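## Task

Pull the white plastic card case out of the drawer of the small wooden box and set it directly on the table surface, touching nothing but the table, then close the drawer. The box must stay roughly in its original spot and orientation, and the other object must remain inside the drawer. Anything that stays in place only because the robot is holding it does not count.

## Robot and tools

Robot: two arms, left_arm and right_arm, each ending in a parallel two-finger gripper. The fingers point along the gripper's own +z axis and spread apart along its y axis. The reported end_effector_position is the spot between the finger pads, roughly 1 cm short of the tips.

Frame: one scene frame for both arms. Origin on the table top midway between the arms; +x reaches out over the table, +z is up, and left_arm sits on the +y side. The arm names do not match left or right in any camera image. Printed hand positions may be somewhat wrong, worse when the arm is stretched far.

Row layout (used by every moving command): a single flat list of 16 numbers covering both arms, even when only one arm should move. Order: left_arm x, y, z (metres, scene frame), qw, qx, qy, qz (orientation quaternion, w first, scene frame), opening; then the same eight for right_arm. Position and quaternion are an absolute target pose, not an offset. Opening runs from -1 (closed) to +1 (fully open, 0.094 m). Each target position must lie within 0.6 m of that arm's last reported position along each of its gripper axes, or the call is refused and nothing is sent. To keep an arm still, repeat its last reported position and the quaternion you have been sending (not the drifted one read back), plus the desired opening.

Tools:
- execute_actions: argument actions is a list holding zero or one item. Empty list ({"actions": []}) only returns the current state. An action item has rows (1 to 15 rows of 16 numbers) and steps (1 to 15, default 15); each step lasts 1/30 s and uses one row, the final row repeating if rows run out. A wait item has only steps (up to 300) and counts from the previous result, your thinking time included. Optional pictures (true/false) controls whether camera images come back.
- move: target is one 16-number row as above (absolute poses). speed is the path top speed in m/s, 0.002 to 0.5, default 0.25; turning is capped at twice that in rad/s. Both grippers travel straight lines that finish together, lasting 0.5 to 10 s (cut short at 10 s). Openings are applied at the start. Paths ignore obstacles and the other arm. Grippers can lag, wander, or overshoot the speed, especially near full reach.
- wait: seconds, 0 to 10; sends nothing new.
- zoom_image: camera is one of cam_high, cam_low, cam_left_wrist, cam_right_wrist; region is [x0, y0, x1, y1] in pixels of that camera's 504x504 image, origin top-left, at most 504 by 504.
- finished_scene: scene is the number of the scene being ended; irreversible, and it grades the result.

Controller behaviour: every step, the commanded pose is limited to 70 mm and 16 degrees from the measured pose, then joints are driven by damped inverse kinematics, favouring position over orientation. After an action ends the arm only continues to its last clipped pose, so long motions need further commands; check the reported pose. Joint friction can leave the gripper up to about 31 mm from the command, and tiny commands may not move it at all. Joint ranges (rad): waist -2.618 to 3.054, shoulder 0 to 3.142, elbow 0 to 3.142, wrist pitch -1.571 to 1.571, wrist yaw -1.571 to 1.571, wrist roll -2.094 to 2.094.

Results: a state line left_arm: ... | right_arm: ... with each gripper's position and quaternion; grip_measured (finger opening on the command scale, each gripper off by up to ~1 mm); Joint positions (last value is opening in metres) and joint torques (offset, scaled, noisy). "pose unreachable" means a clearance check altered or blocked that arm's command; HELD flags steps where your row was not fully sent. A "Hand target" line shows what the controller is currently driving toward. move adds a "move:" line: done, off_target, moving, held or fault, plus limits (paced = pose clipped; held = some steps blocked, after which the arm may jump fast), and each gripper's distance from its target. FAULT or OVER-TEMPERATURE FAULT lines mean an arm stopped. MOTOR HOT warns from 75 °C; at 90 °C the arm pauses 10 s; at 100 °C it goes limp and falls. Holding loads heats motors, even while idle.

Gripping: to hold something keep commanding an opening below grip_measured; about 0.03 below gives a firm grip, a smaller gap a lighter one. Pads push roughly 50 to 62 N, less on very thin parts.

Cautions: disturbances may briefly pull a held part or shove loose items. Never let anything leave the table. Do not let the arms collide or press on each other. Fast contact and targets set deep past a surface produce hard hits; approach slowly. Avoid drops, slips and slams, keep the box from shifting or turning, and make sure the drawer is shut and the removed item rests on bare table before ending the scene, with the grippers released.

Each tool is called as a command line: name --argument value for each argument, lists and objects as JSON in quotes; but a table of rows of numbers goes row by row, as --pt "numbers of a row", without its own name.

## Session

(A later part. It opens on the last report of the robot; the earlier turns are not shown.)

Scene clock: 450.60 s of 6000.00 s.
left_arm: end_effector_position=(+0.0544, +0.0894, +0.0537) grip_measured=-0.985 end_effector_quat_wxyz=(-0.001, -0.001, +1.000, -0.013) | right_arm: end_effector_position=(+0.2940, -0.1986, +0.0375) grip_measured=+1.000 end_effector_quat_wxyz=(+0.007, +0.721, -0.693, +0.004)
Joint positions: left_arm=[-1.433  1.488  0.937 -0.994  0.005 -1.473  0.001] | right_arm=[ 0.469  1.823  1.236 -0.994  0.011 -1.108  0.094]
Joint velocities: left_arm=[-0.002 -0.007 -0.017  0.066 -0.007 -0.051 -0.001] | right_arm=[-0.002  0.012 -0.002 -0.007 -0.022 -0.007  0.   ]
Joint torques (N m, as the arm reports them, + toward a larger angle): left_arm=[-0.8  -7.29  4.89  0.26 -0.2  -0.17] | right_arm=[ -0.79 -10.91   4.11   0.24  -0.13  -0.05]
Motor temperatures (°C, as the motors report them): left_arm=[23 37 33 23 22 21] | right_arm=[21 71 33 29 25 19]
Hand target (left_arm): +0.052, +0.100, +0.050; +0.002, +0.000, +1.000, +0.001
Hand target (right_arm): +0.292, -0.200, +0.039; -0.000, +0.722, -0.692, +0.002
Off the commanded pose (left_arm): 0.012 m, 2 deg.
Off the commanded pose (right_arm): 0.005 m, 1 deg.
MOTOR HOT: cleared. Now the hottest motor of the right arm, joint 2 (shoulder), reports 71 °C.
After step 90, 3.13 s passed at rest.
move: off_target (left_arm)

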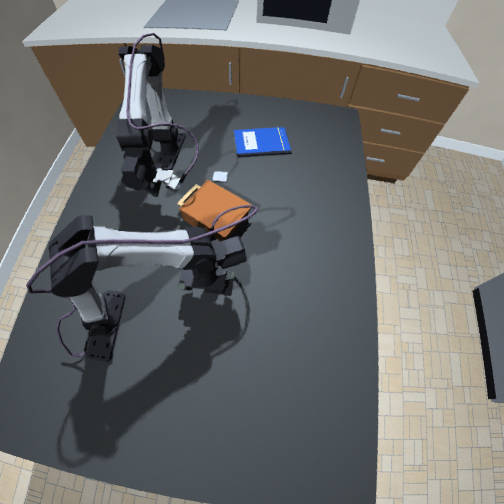

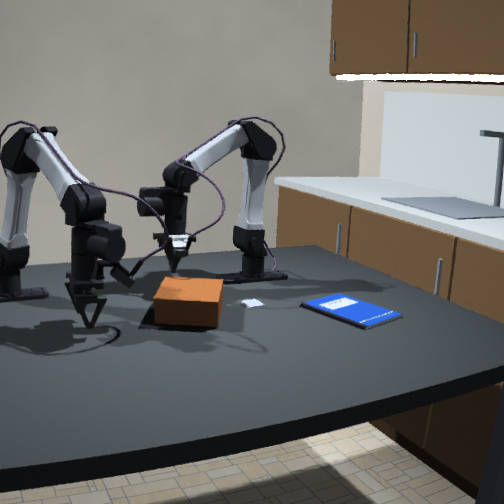

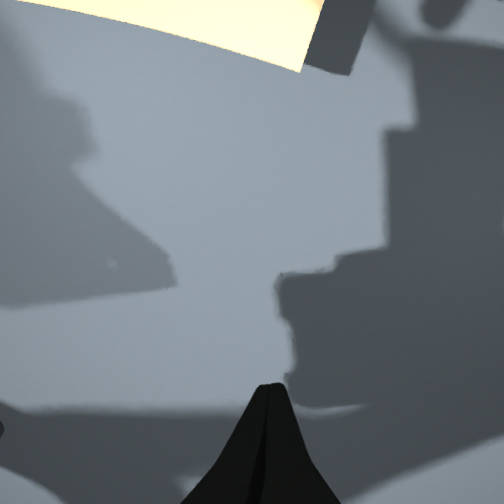

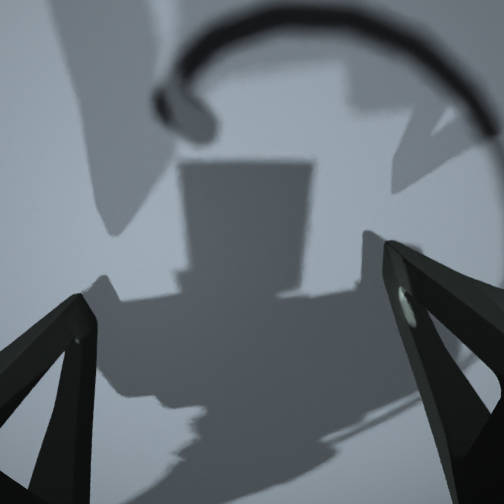

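move --target '[0.05,0.10,0.05,0,0,1,0,-1, 0.275,-0.10,0.035,0,-0.6,0.8,0,-1]' --speed 0.1

move --target '[0.05,0.10,0.05,0,0,1,0,-1, 0.335,0.01,0.035,0,-0.6,0.8,0,-1]' --speed 0.04

move --target '[0.05,0.10,0.05,0,0,1,0,-1, 0.25,-0.25,0.05,0,-0.6,0.8,0,-1]' --speed 0.15

zoom_image --camera "cam_high" --region '[140,150,300,270]'

Scene clock: 464.43 s of 6000.00 s.
left_arm: end_effector_position=(+0.0544, +0.0896, +0.0537) grip_measured=-0.985 end_effector_quat_wxyz=(-0.001, -0.004, +1.000, -0.013) | right_arm: end_effector_position=(+0.2709, -0.1068, +0.0317) grip_measured=-0.979 end_effector_quat_wxyz=(-0.006, -0.601, +0.799, -0.002)
Joint positions: left_arm=[-1.433  1.488  0.937 -0.995  0.005 -1.478  0.001] | right_arm=[ 0.726  1.958  1.393 -1.018  0.003 -0.532  0.001]
Joint velocities: left_arm=[-0.002 -0.022  0.002 -0.022  0.007 -0.022 -0.   ] | right_arm=[-0.007 -0.012  0.002 -0.051 -0.007  0.007 -0.   ]
Joint torques (N m, as the arm reports them, + toward a larger angle): left_arm=[-1.06 -7.34  5.    0.26 -0.18 -0.16] | right_arm=[ 0.03 -9.76  8.36  0.15 -0.05  0.07]
Motor temperatures (°C, as the motors report them): left_arm=[23 36 33 23 22 21] | right_arm=[21 68 33 28 24 19]
Hand target (left_arm): +0.050, +0.100, +0.050; +0.000, -0.000, +1.000, +0.000
Hand target (right_arm): +0.274, -0.100, +0.036; -0.000, -0.600, +0.800, +0.001
Off the commanded pose (left_arm): 0.012 m, 2 deg.
Off the commanded pose (right_arm): 0.009 m, 1 deg.
After step 90, 8.70 s passed at rest.
move: off_target (left_arm)

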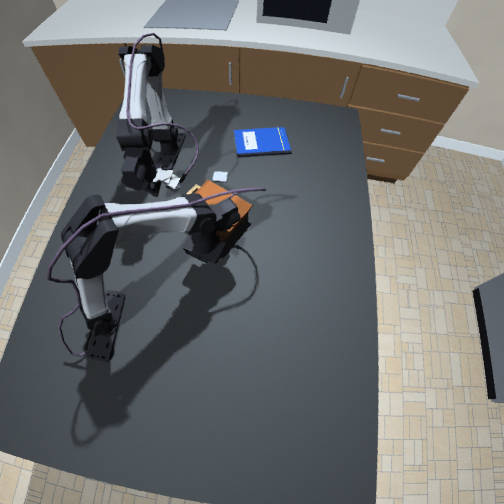

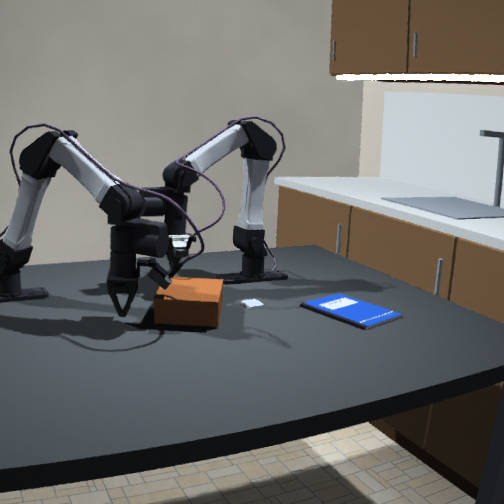

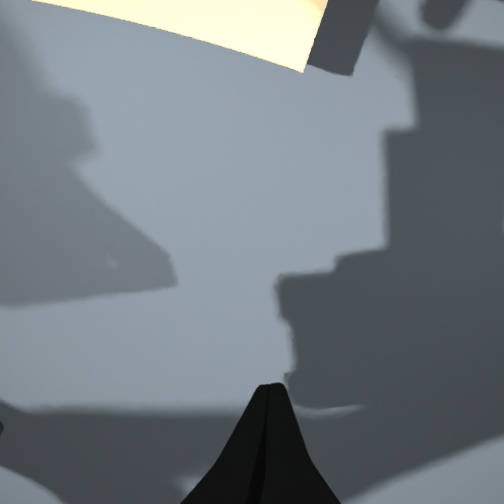

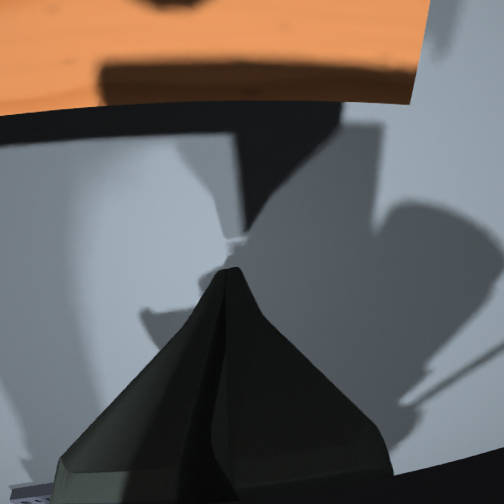

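Scene clock: 468.03 s of 6000.00 s.
left_arm: end_effector_position=(+0.0544, +0.0896, +0.0537) grip_measured=-0.985 end_effector_quat_wxyz=(-0.001, -0.004, +1.000, -0.013) | right_arm: end_effector_position=(+0.3329, -0.0036, +0.0326) grip_measured=-0.979 end_effector_quat_wxyz=(-0.016, -0.598, +0.801, -0.008)
Joint positions: left_arm=[-1.433  1.488  0.937 -0.995  0.005 -1.478  0.001] | right_arm=[ 0.797  2.484  2.258 -1.378  0.01  -0.453  0.001]
Joint velocities: left_arm=[-0.017  0.002  0.007 -0.037  0.051  0.022 -0.   ] | right_arm=[-0.007  0.037  0.037  0.051 -0.022  0.022 -0.   ]
Joint torques (N m, as the arm reports them, + toward a larger angle): left_arm=[-1.06 -7.36  5.01  0.25 -0.17 -0.16] | right_arm=[  0.69 -14.28   8.65   0.35  -0.04   0.16]
Motor temperatures (°C, as the motors report them): left_arm=[23 36 33 23 22 21] | right_arm=[21 67 33 28 24 19]
Hand target (left_arm): +0.050, +0.100, +0.050; +0.000, -0.000, +1.000, +0.000
Hand target (right_arm): +0.333, +0.009, +0.036; +0.000, -0.600, +0.800, +0.000
Off the commanded pose (left_arm): 0.012 m, 2 deg.
Off the commanded pose (right_arm): 0.014 m, 2 deg.
move: off_target (left_arm, right_arm)

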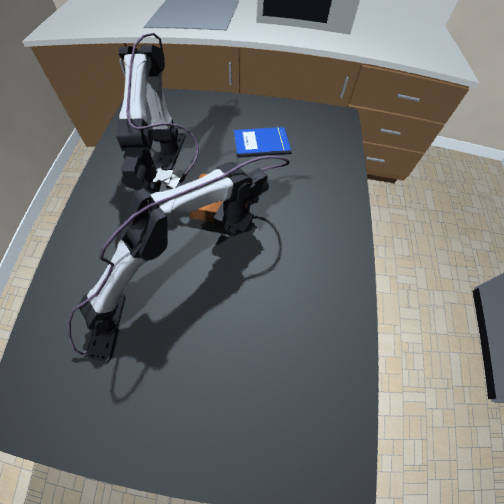

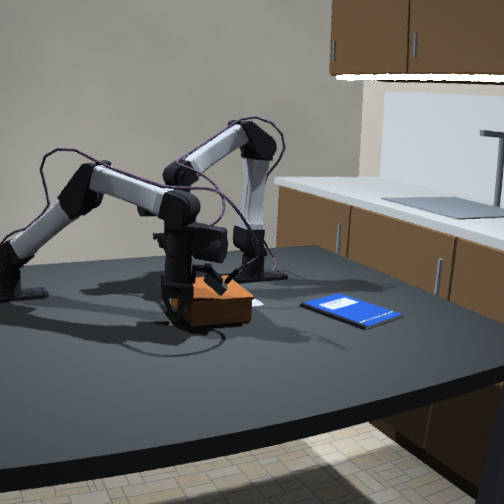

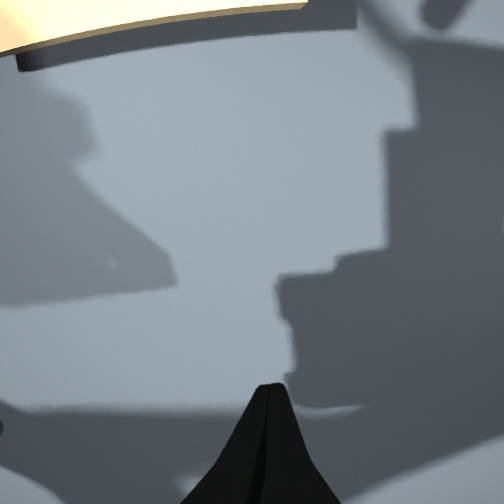

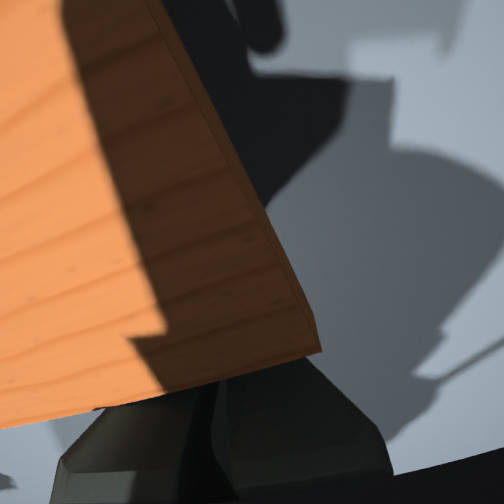

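Scene clock: 470.30 s of 6000.00 s.
left_arm: end_effector_position=(+0.0544, +0.0896, +0.0537) grip_measured=-0.985 end_effector_quat_wxyz=(-0.001, -0.004, +1.000, -0.013) | right_arm: end_effector_position=(+0.2552, -0.2486, +0.0484) grip_measured=-0.979 end_effector_quat_wxyz=(-0.005, -0.599, +0.801, -0.004)
Joint positions: left_arm=[-1.433  1.488  0.937 -0.995  0.005 -1.478  0.001] | right_arm=[ 0.373  1.599  1.023 -1.002  0.01  -0.879  0.001]
Joint velocities: left_arm=[ 0.002 -0.007  0.002 -0.037 -0.066 -0.095 -0.001] | right_arm=[-0.002  0.007  0.017  0.051  0.051 -0.007 -0.   ]
Joint torques (N m, as the arm reports them, + toward a larger angle): left_arm=[-1.06 -7.35  5.    0.26 -0.17 -0.15] | right_arm=[-0.95 -8.48  4.25  0.3  -0.1  -0.02]
Motor temperatures (°C, as the motors report them): left_arm=[23 36 33 23 22 21] | right_arm=[21 67 33 28 24 19]
Hand target (left_arm): +0.050, +0.100, +0.050; +0.000, -0.000, +1.000, +0.000
Hand target (right_arm): +0.253, -0.250, +0.048; +0.001, -0.600, +0.800, -0.002
Off the commanded pose (left_arm): 0.012 m, 2 deg.
Off the commanded pose (right_arm): 0.006 m, 1 deg.
move: off_target (left_arm)

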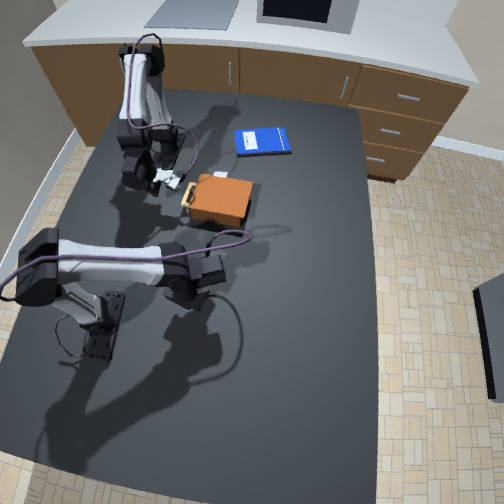

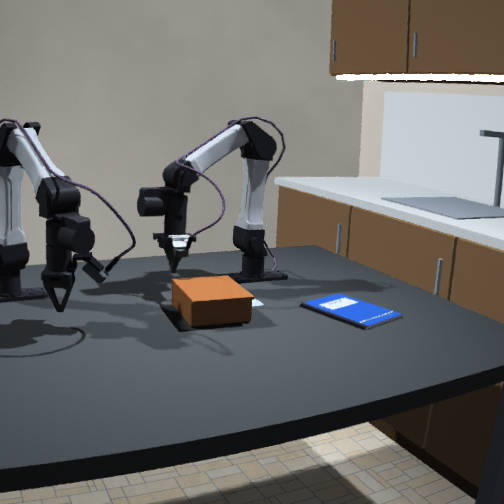

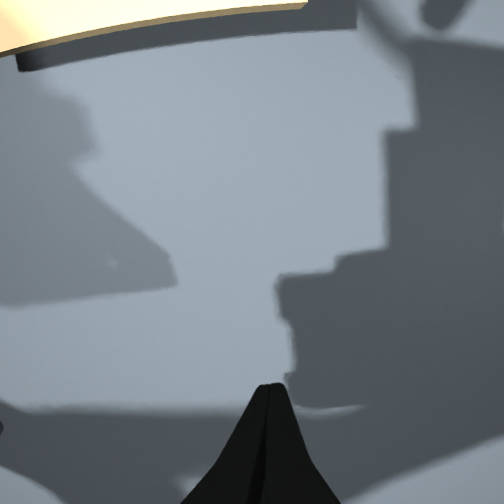

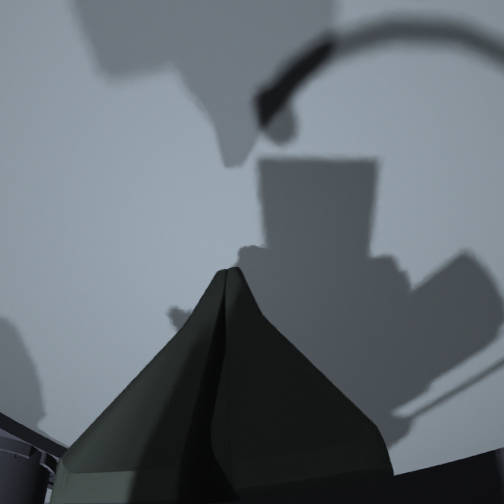

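Region (140, 150, 300, 270) of cam_high's 504x504 image, scaled by 3.150, with more detail than that image has; it fills the top 378 rows of this view, and the rest is white.

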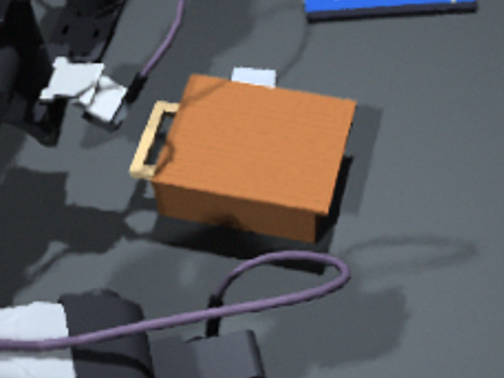

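move --target '[0.09,0.122,0.022,0,0,1,0,0.2, 0.25,-0.25,0.05,0,-0.6,0.8,0,-1]' --speed 0.08

move --target '[0.245,0.118,0.025,0,-0.02,1,0,0.2, 0.25,-0.25,0.05,0,-0.6,0.8,0,-1]' --speed 0.04

move --target '[0.2,0.13,0.14,0,0.2,0.98,0,1, 0.25,-0.25,0.05,0,-0.6,0.8,0,-1]' --speed 0.1

move --target '[0.37,0.225,0.13,0,0.69,0.72,0,1, 0.25,-0.25,0.05,0,-0.6,0.8,0,-1]' --speed 0.15

Scene clock: 482.93 s of 6000.00 s.
left_arm: end_effector_position=(+0.0872, +0.1157, +0.0256) grip_measured=+0.198 end_effector_quat_wxyz=(-0.002, +0.000, +1.000, -0.002) | right_arm: end_effector_position=(+0.2551, -0.2481, +0.0484) grip_measured=-0.979 end_effector_quat_wxyz=(-0.004, -0.600, +0.800, -0.003)
Joint positions: left_arm=[-1.275  1.474  0.805 -0.899  0.005 -1.313  0.056] | right_arm=[ 0.373  1.599  1.023 -1.002  0.007 -0.882  0.001]
Joint velocities: left_arm=[ 0.007 -0.012 -0.017  0.066 -0.022  0.051 -0.   ] | right_arm=[-0.002 -0.012  0.012  0.066 -0.037 -0.051  0.   ]
Joint torques (N m, as the arm reports them, + toward a larger angle): left_arm=[ 0.97 -6.87  4.69  0.45 -0.14  0.05] | right_arm=[-0.67 -9.39  4.39  0.21 -0.06  0.  ]
Motor temperatures (°C, as the motors report them): left_arm=[23 35 32 23 22 21] | right_arm=[21 63 32 28 24 19]
Hand target (left_arm): +0.089, +0.121, +0.022; -0.001, -0.000, +1.000, -0.001
Hand target (right_arm): +0.250, -0.250, +0.050; -0.000, -0.600, +0.800, -0.000
Off the commanded pose (left_arm): 0.008 m, 0 deg.
Off the commanded pose (right_arm): 0.006 m, 1 deg.
After step 90, 8.43 s passed at rest.
move: done

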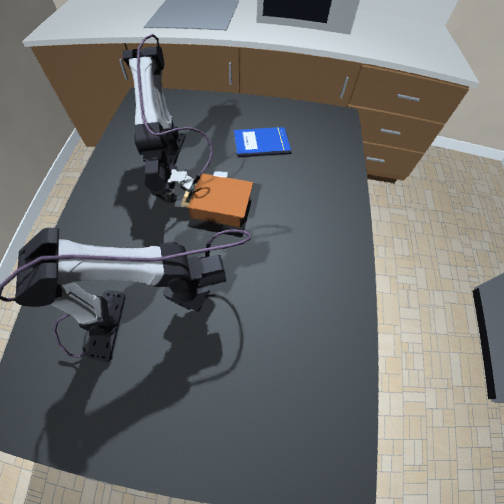

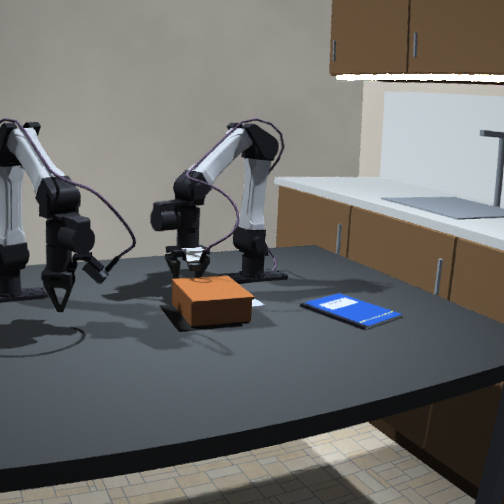

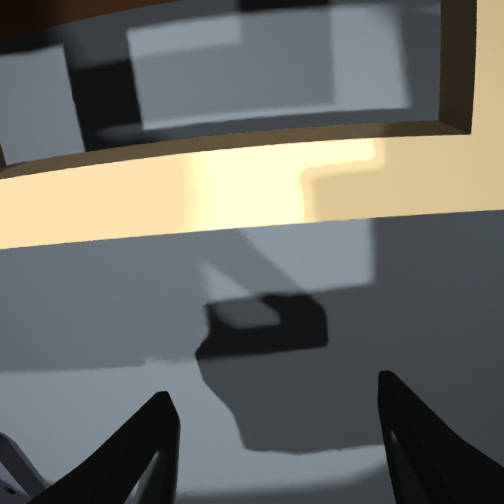

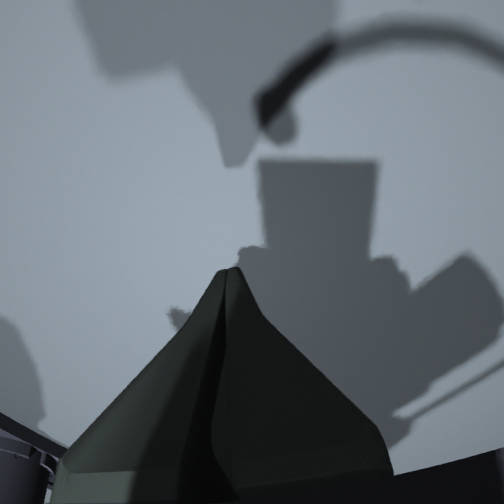

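Scene clock: 487.17 s of 6000.00 s.
left_arm: end_effector_position=(+0.2241, +0.1161, +0.0251) grip_measured=+0.198 end_effector_quat_wxyz=(-0.025, -0.015, +1.000, -0.004) | right_arm: end_effector_position=(+0.2551, -0.2481, +0.0484) grip_measured=-0.979 end_effector_quat_wxyz=(-0.004, -0.600, +0.800, -0.003)
Joint positions: left_arm=[-0.779  1.749  1.09  -0.939  0.042 -0.848  0.056] | right_arm=[ 0.373  1.599  1.023 -1.002  0.007 -0.882  0.001]
Joint velocities: left_arm=[ 0.007 -0.022 -0.012 -0.022  0.051  0.051 -0.   ] | right_arm=[-0.012 -0.012  0.002 -0.007 -0.022  0.007 -0.   ]
Joint torques (N m, as the arm reports them, + toward a larger angle): left_arm=[ 1.56 -7.24  9.39  0.53 -0.35  0.04] | right_arm=[-0.57 -9.48  4.08  0.22 -0.07 -0.01]
Motor temperatures (°C, as the motors report them): left_arm=[23 35 33 23 22 21] | right_arm=[21 62 32 28 24 19]
Hand target (left_arm): +0.241, +0.114, +0.026; -0.003, -0.020, +1.000, -0.006
Hand target (right_arm): +0.250, -0.250, +0.050; -0.000, -0.600, +0.800, -0.000
Off the commanded pose (left_arm): 0.021 m, 3 deg.
Off the commanded pose (right_arm): 0.006 m, 1 deg.
move: off_target (left_arm)

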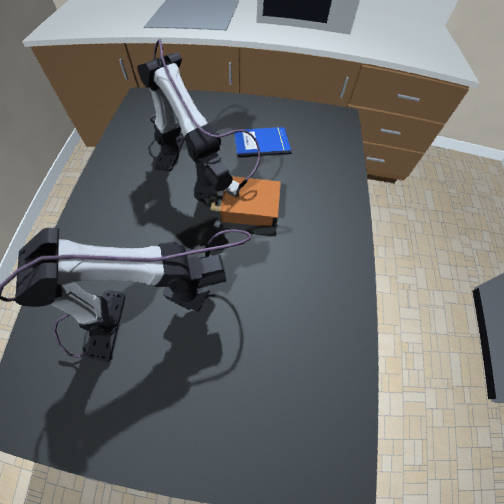

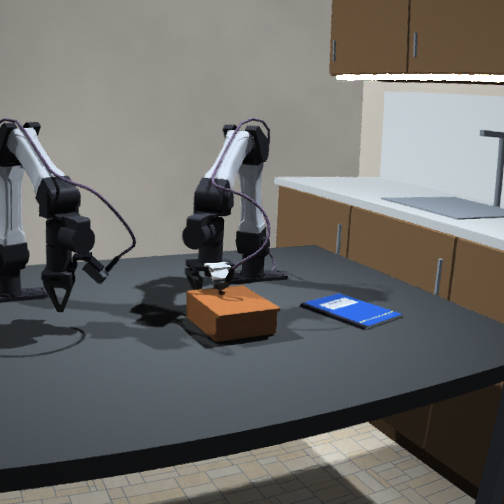

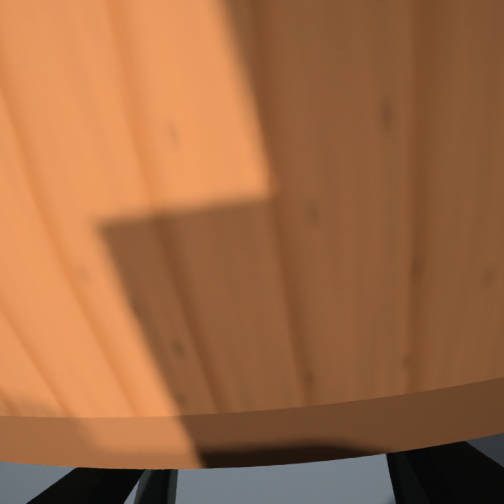

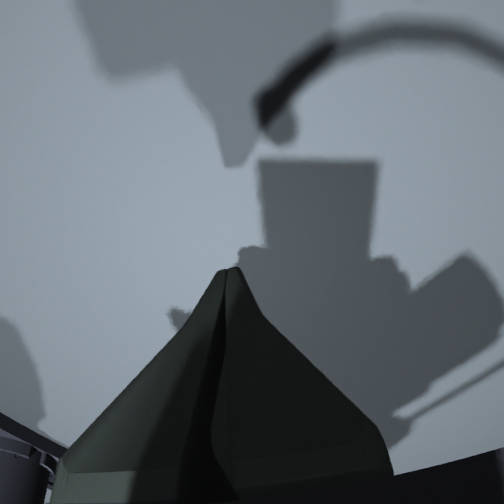

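Scene clock: 489.83 s of 6000.00 s.
left_arm: end_effector_position=(+0.2010, +0.1333, +0.1311) grip_measured=+1.000 end_effector_quat_wxyz=(-0.010, +0.188, +0.982, +0.004) | right_arm: end_effector_position=(+0.2551, -0.2481, +0.0484) grip_measured=-0.979 end_effector_quat_wxyz=(-0.004, -0.600, +0.800, -0.003)
Joint positions: left_arm=[-0.823  1.552  1.31  -1.348  0.006 -0.482  0.094] | right_arm=[ 0.373  1.599  1.023 -1.002  0.007 -0.882  0.001]
Joint velocities: left_arm=[-0.002 -0.012  0.022 -0.051  0.022  0.007  0.   ] | right_arm=[-0.002  0.017  0.002 -0.066 -0.051  0.037  0.   ]
Joint torques (N m, as the arm reports them, + toward a larger angle): left_arm=[-0.84 -7.92  9.51  0.25 -0.14  0.05] | right_arm=[-0.6  -9.23  4.06  0.2  -0.08 -0.02]
Motor temperatures (°C, as the motors report them): left_arm=[23 35 33 23 22 21] | right_arm=[21 61 32 28 24 19]
Hand target (left_arm): +0.201, +0.130, +0.139; +0.000, +0.200, +0.980, +0.000
Hand target (right_arm): +0.250, -0.250, +0.050; -0.000, -0.600, +0.800, -0.000
Off the commanded pose (left_arm): 0.010 m, 2 deg.
Off the commanded pose (right_arm): 0.006 m, 1 deg.
move: done

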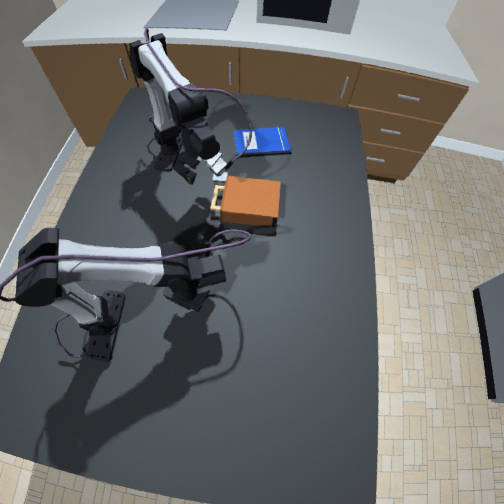

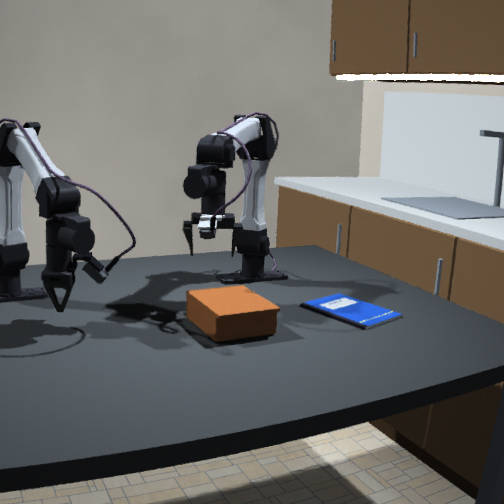

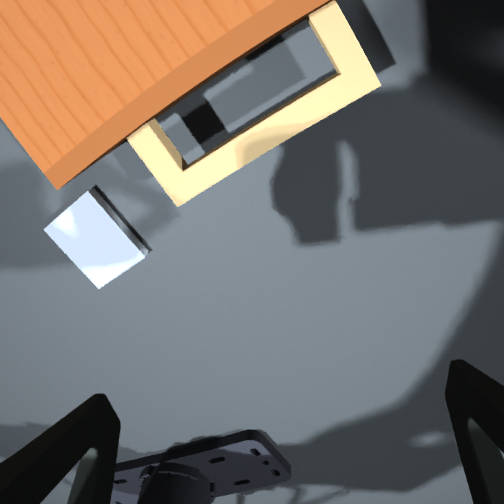

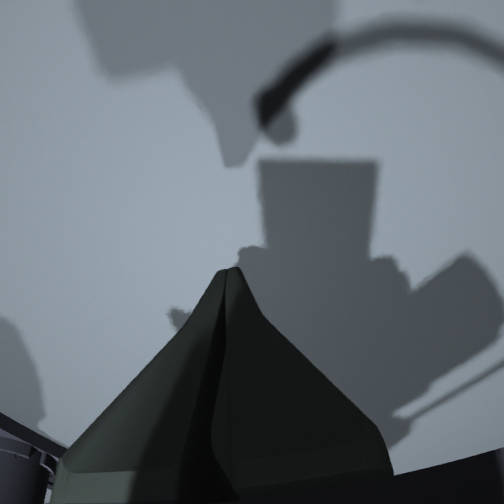

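Scene clock: 494.17 s of 6000.00 s.
left_arm: end_effector_position=(+0.3663, +0.2180, +0.1302) grip_measured=+1.000 end_effector_quat_wxyz=(+0.006, +0.692, +0.722, -0.000) | right_arm: end_effector_position=(+0.2551, -0.2481, +0.0484) grip_measured=-0.979 end_effector_quat_wxyz=(-0.004, -0.600, +0.800, -0.003)
Joint positions: left_arm=[-0.289  1.878  1.682 -1.363  0.006  1.2    0.094] | right_arm=[ 0.373  1.599  1.023 -1.002  0.007 -0.882  0.001]
Joint velocities: left_arm=[-0.012 -0.012  0.002 -0.007 -0.037  0.051  0.   ] | right_arm=[-0.002 -0.002 -0.017 -0.022 -0.081 -0.037 -0.001]
Joint torques (N m, as the arm reports them, + toward a larger angle): left_arm=[ 0.89 -9.27  9.57  0.21  0.04  0.05] | right_arm=[-0.68 -9.36  4.16  0.21 -0.05 -0.02]
Motor temperatures (°C, as the motors report them): left_arm=[23 35 33 22 22 21] | right_arm=[21 61 32 28 24 19]
Hand target (left_arm): +0.370, +0.220, +0.131; +0.005, +0.692, +0.722, -0.005
Hand target (right_arm): +0.250, -0.250, +0.050; -0.000, -0.600, +0.800, -0.000
Off the commanded pose (left_arm): 0.008 m, 1 deg.
Off the commanded pose (right_arm): 0.006 m, 1 deg.
move: done

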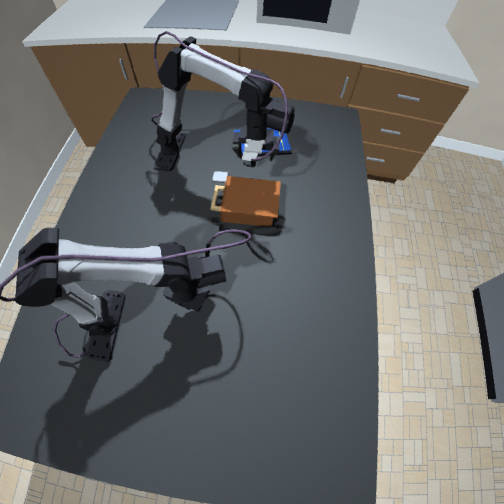

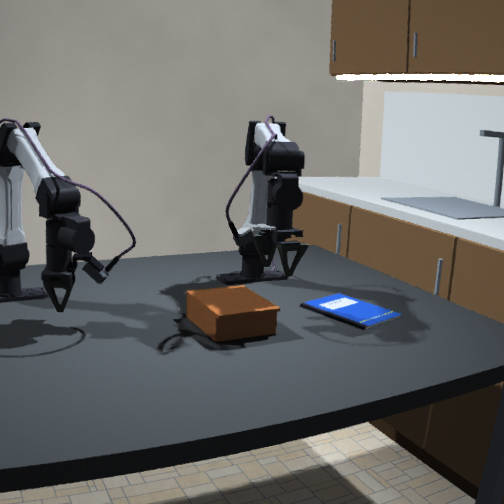

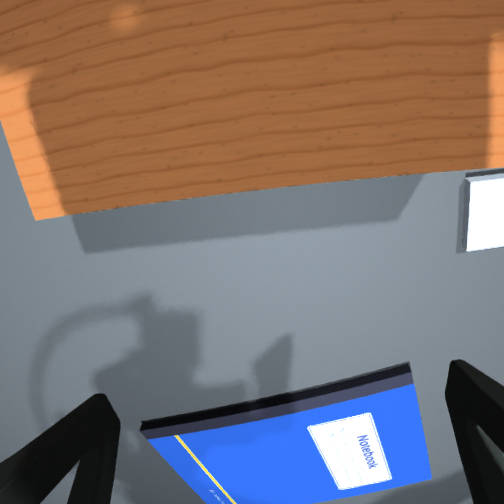

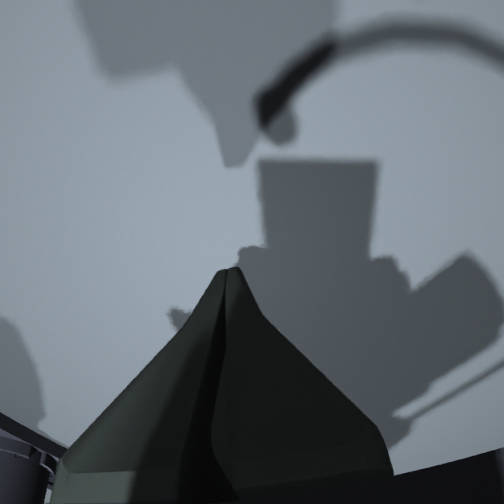

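move --target '[0.37,0.23,0.035,0,0.70,0.714,0,1, 0.25,-0.25,0.05,0,-0.6,0.8,0,-1]' --speed 0.08

move --target '[0.375,0.135,0.035,0,0.70,0.714,0,1, 0.25,-0.25,0.05,0,-0.6,0.8,0,-1]' --speed 0.04

zoom_image --camera "cam_high" --region '[180,150,340,270]'

Scene clock: 505.00 s of 6000.00 s.
left_arm: end_effector_position=(+0.3732, +0.2233, +0.0459) grip_measured=+1.000 end_effector_quat_wxyz=(+0.013, +0.701, +0.713, +0.004) | right_arm: end_effector_position=(+0.2551, -0.2481, +0.0484) grip_measured=-0.979 end_effector_quat_wxyz=(-0.004, -0.600, +0.800, -0.003)
Joint positions: left_arm=[-0.27   1.921  1.401 -1.025  0.004  1.245  0.094] | right_arm=[ 0.373  1.599  1.023 -1.002  0.007 -0.882  0.001]
Joint velocities: left_arm=[-0.017  0.012  0.002  0.139  0.022  0.007  0.   ] | right_arm=[-0.012  0.012  0.007 -0.022 -0.022  0.022  0.   ]
Joint torques (N m, as the arm reports them, + toward a larger angle): left_arm=[ 1.   -9.87  5.17  0.49 -0.06  0.02] | right_arm=[-0.53 -9.2   4.1   0.22 -0.05  0.02]
Motor temperatures (°C, as the motors report them): left_arm=[23 36 34 22 22 21] | right_arm=[21 59 32 27 24 19]
Hand target (left_arm): +0.369, +0.230, +0.036; +0.000, +0.700, +0.714, -0.000
Hand target (right_arm): +0.250, -0.250, +0.050; -0.000, -0.600, +0.800, -0.000
Off the commanded pose (left_arm): 0.013 m, 2 deg.
Off the commanded pose (right_arm): 0.006 m, 1 deg.
After step 90, 6.13 s passed at rest.
move: off_target (left_arm)

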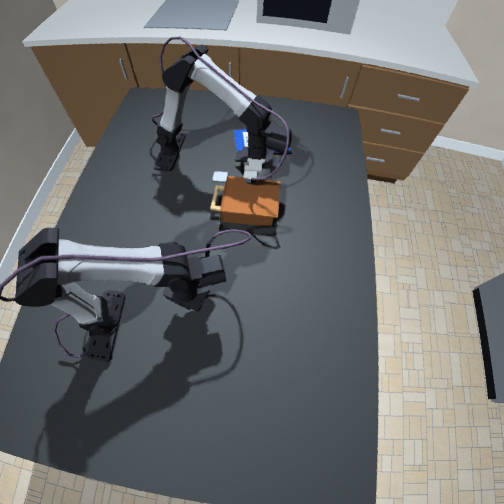

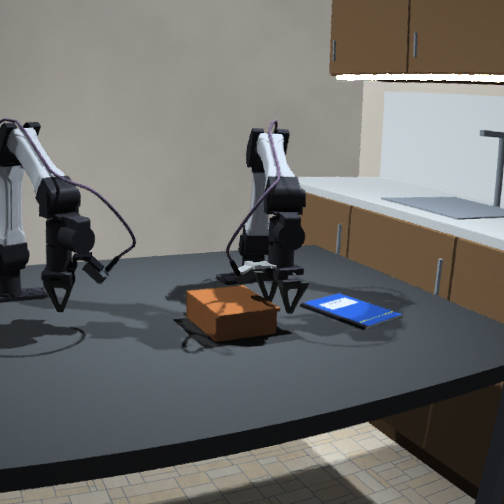

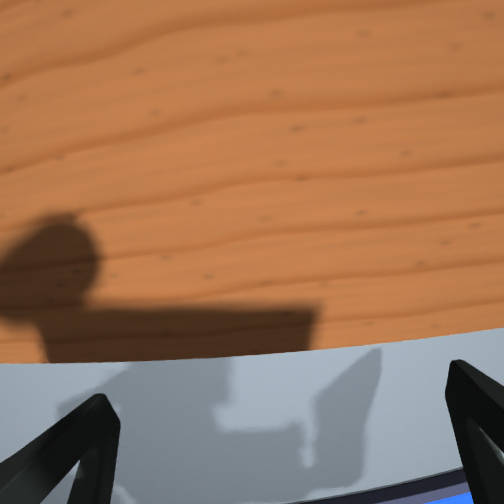

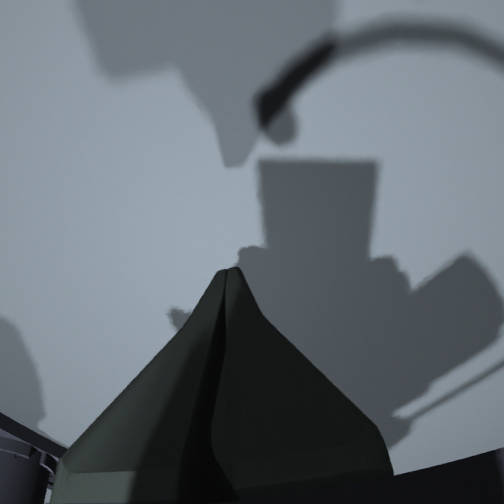

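Scene clock: 507.53 s of 6000.00 s.
left_arm: end_effector_position=(+0.3724, +0.1598, +0.0428) grip_measured=+1.000 end_effector_quat_wxyz=(-0.019, +0.696, +0.718, +0.020) | right_arm: end_effector_position=(+0.2551, -0.2481, +0.0484) grip_measured=-0.979 end_effector_quat_wxyz=(-0.004, -0.600, +0.800, -0.003)
Joint positions: left_arm=[-0.453  2.059  1.586 -1.123 -0.049  1.048  0.094] | right_arm=[ 0.373  1.599  1.023 -1.002  0.007 -0.882  0.001]
Joint velocities: left_arm=[ 0.007 -0.012 -0.002  0.066 -0.022  0.051  0.   ] | right_arm=[-0.017 -0.002  0.007 -0.007  0.007 -0.022  0.   ]
Joint torques (N m, as the arm reports them, + toward a larger angle): left_arm=[-1.99 -9.54  9.13  0.59  0.29 -0.27] | right_arm=[-0.55 -9.3   4.23  0.26 -0.09 -0.04]
Motor temperatures (°C, as the motors report them): left_arm=[23 36 34 22 22 21] | right_arm=[21 59 32 27 24 19]
Hand target (left_arm): +0.374, +0.138, +0.036; -0.003, +0.700, +0.714, +0.002
Hand target (right_arm): +0.250, -0.250, +0.050; -0.000, -0.600, +0.800, -0.000
Off the commanded pose (left_arm): 0.026 m, 3 deg.
Off the commanded pose (right_arm): 0.006 m, 1 deg.
move: off_target (left_arm)

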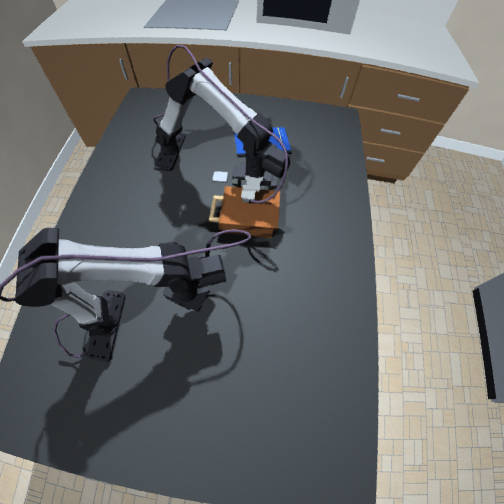

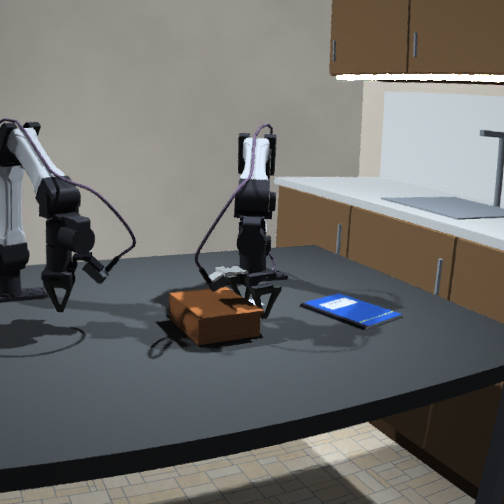

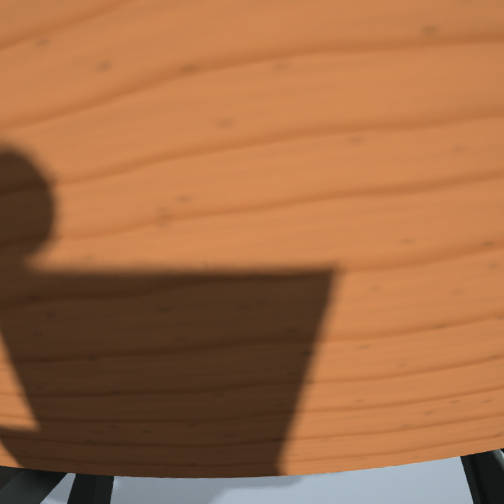

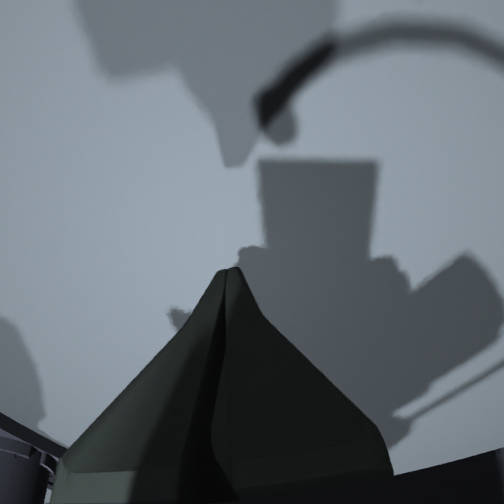

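Region (180, 150, 340, 270) of cam_high's 504x504 image, scaled by 3.150, with more detail than that image has; it fills the top 378 rows of this view, and the rest is white.

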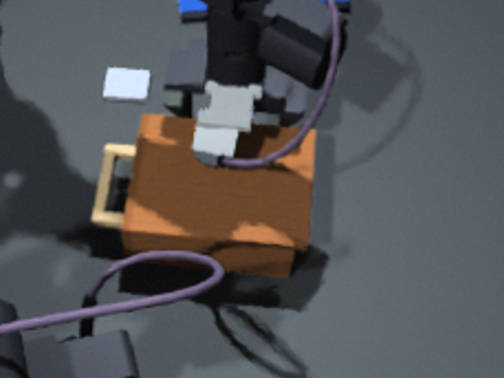

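About 1.4 cm more.

move --target '[0.378,0.121,0.035,0,0.705,0.709,0,1, 0.25,-0.25,0.05,0,-0.6,0.8,0,-1]' --speed 0.03

move --target '[0.36,0.21,0.12,0,0.705,0.709,0,1, 0.25,-0.25,0.05,0,-0.6,0.8,0,-1]' --speed 0.08

zoom_image --camera "cam_high" --region '[180,150,340,270]'

Scene clock: 517.63 s of 6000.00 s.
left_arm: end_effector_position=(+0.3750, +0.1461, +0.0422) grip_measured=+1.000 end_effector_quat_wxyz=(-0.022, +0.700, +0.713, +0.020) | right_arm: end_effector_position=(+0.2551, -0.2481, +0.0484) grip_measured=-0.979 end_effector_quat_wxyz=(-0.004, -0.600, +0.800, -0.003)
Joint positions: left_arm=[-0.481  2.098  1.643 -1.147 -0.05   1.032  0.094] | right_arm=[ 0.373  1.599  1.023 -1.002  0.007 -0.882  0.001]
Joint velocities: left_arm=[ 0.007 -0.007  0.002 -0.022  0.066  0.022  0.   ] | right_arm=[-0.007  0.002 -0.022 -0.007 -0.095  0.007 -0.   ]
Joint torques (N m, as the arm reports them, + toward a larger angle): left_arm=[ -1.96 -10.19   9.34   0.64   0.36  -0.2 ] | right_arm=[-0.56 -9.44  4.09  0.27 -0.06  0.01]
Motor temperatures (°C, as the motors report them): left_arm=[23 37 35 22 22 21] | right_arm=[21 58 32 27 24 19]
Hand target (left_arm): +0.377, +0.122, +0.036; -0.001, +0.706, +0.709, +0.000
Hand target (right_arm): +0.250, -0.250, +0.050; -0.000, -0.600, +0.800, -0.000
Off the commanded pose (left_arm): 0.026 m, 3 deg.
Off the commanded pose (right_arm): 0.006 m, 1 deg.
After step 90, 5.50 s passed at rest.
move: off_target (left_arm)

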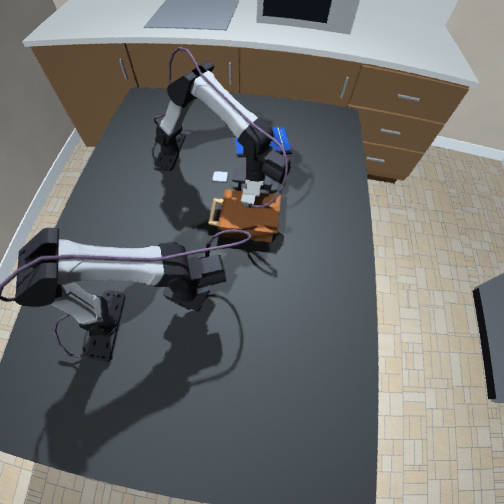

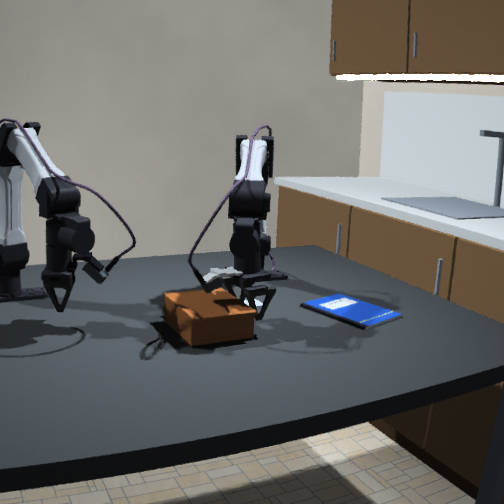

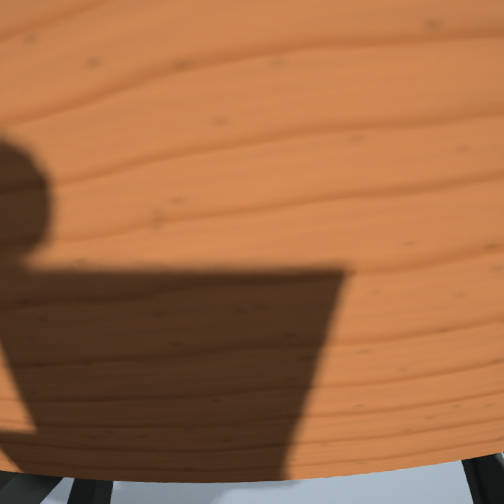

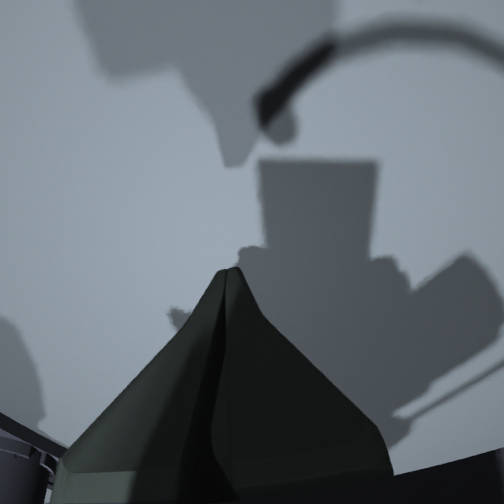

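Scene clock: 519.33 s of 6000.00 s.
left_arm: end_effector_position=(+0.3639, +0.2051, +0.1183) grip_measured=+1.000 end_effector_quat_wxyz=(+0.005, +0.705, +0.709, +0.004) | right_arm: end_effector_position=(+0.2551, -0.2481, +0.0484) grip_measured=-0.979 end_effector_quat_wxyz=(-0.004, -0.600, +0.800, -0.003)
Joint positions: left_arm=[-0.33   1.885  1.643 -1.317 -0.005  1.195  0.094] | right_arm=[ 0.373  1.599  1.023 -1.002  0.007 -0.882  0.001]
Joint velocities: left_arm=[-0.027 -0.007  0.012  0.007  0.081  0.037  0.   ] | right_arm=[-0.002  0.007 -0.002 -0.11   0.037  0.007  0.001]
Joint torques (N m, as the arm reports them, + toward a larger angle): left_arm=[  0.82 -11.41   7.15   0.24   0.05   0.03] | right_arm=[-0.45 -9.46  4.19  0.22 -0.1  -0.01]
Motor temperatures (°C, as the motors report them): left_arm=[23 37 35 22 22 21] | right_arm=[21 58 32 27 24 19]
Hand target (left_arm): +0.361, +0.209, +0.120; +0.001, +0.705, +0.709, -0.002
Hand target (right_arm): +0.250, -0.250, +0.050; -0.000, -0.600, +0.800, -0.000
Off the commanded pose (left_arm): 0.006 m, 1 deg.
Off the commanded pose (right_arm): 0.006 m, 1 deg.
move: done

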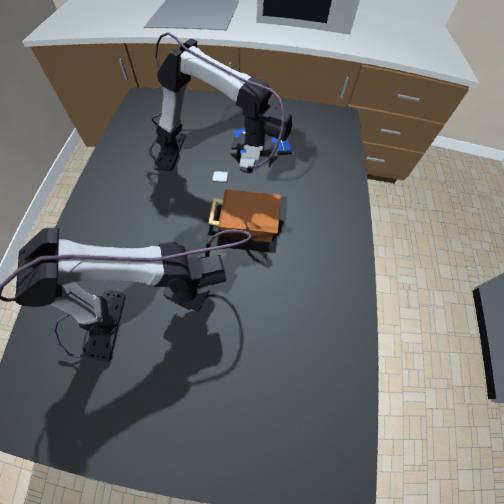

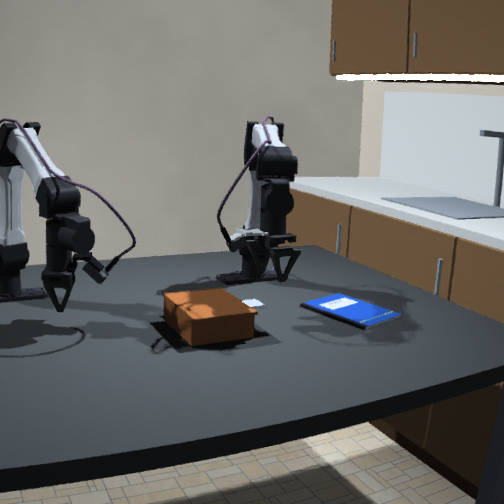

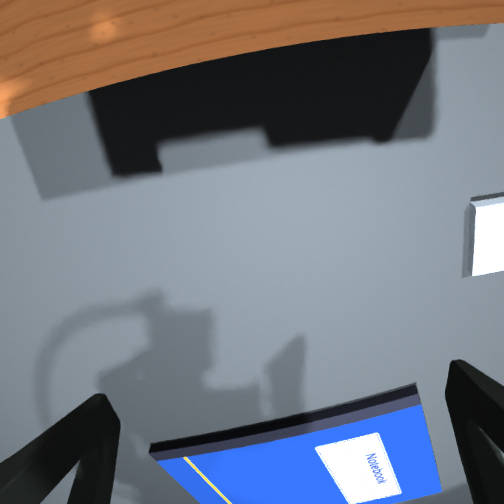

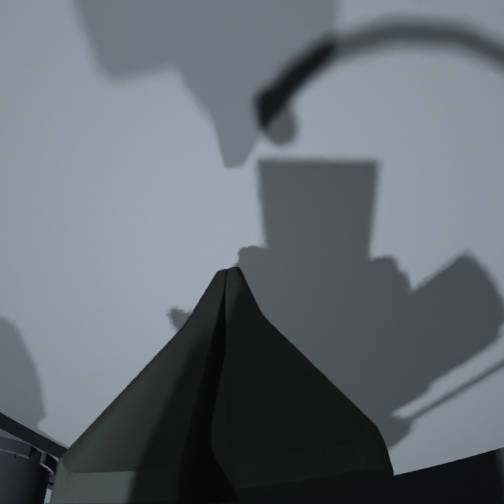

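Region (180, 150, 340, 270) of cam_high's 504x504 image, scaled by 3.150, with more detail than that image has; it fills the top 378 rows of this view, and the rest is white.

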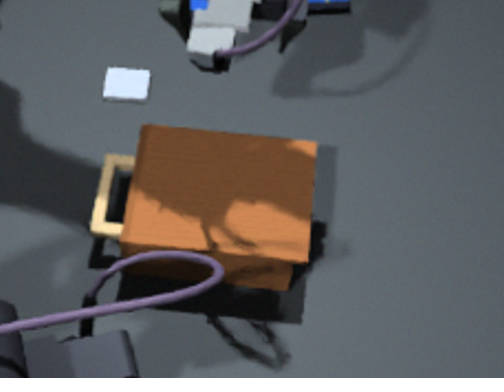

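finished_scene --scene 2

The scene is finished: the task was done.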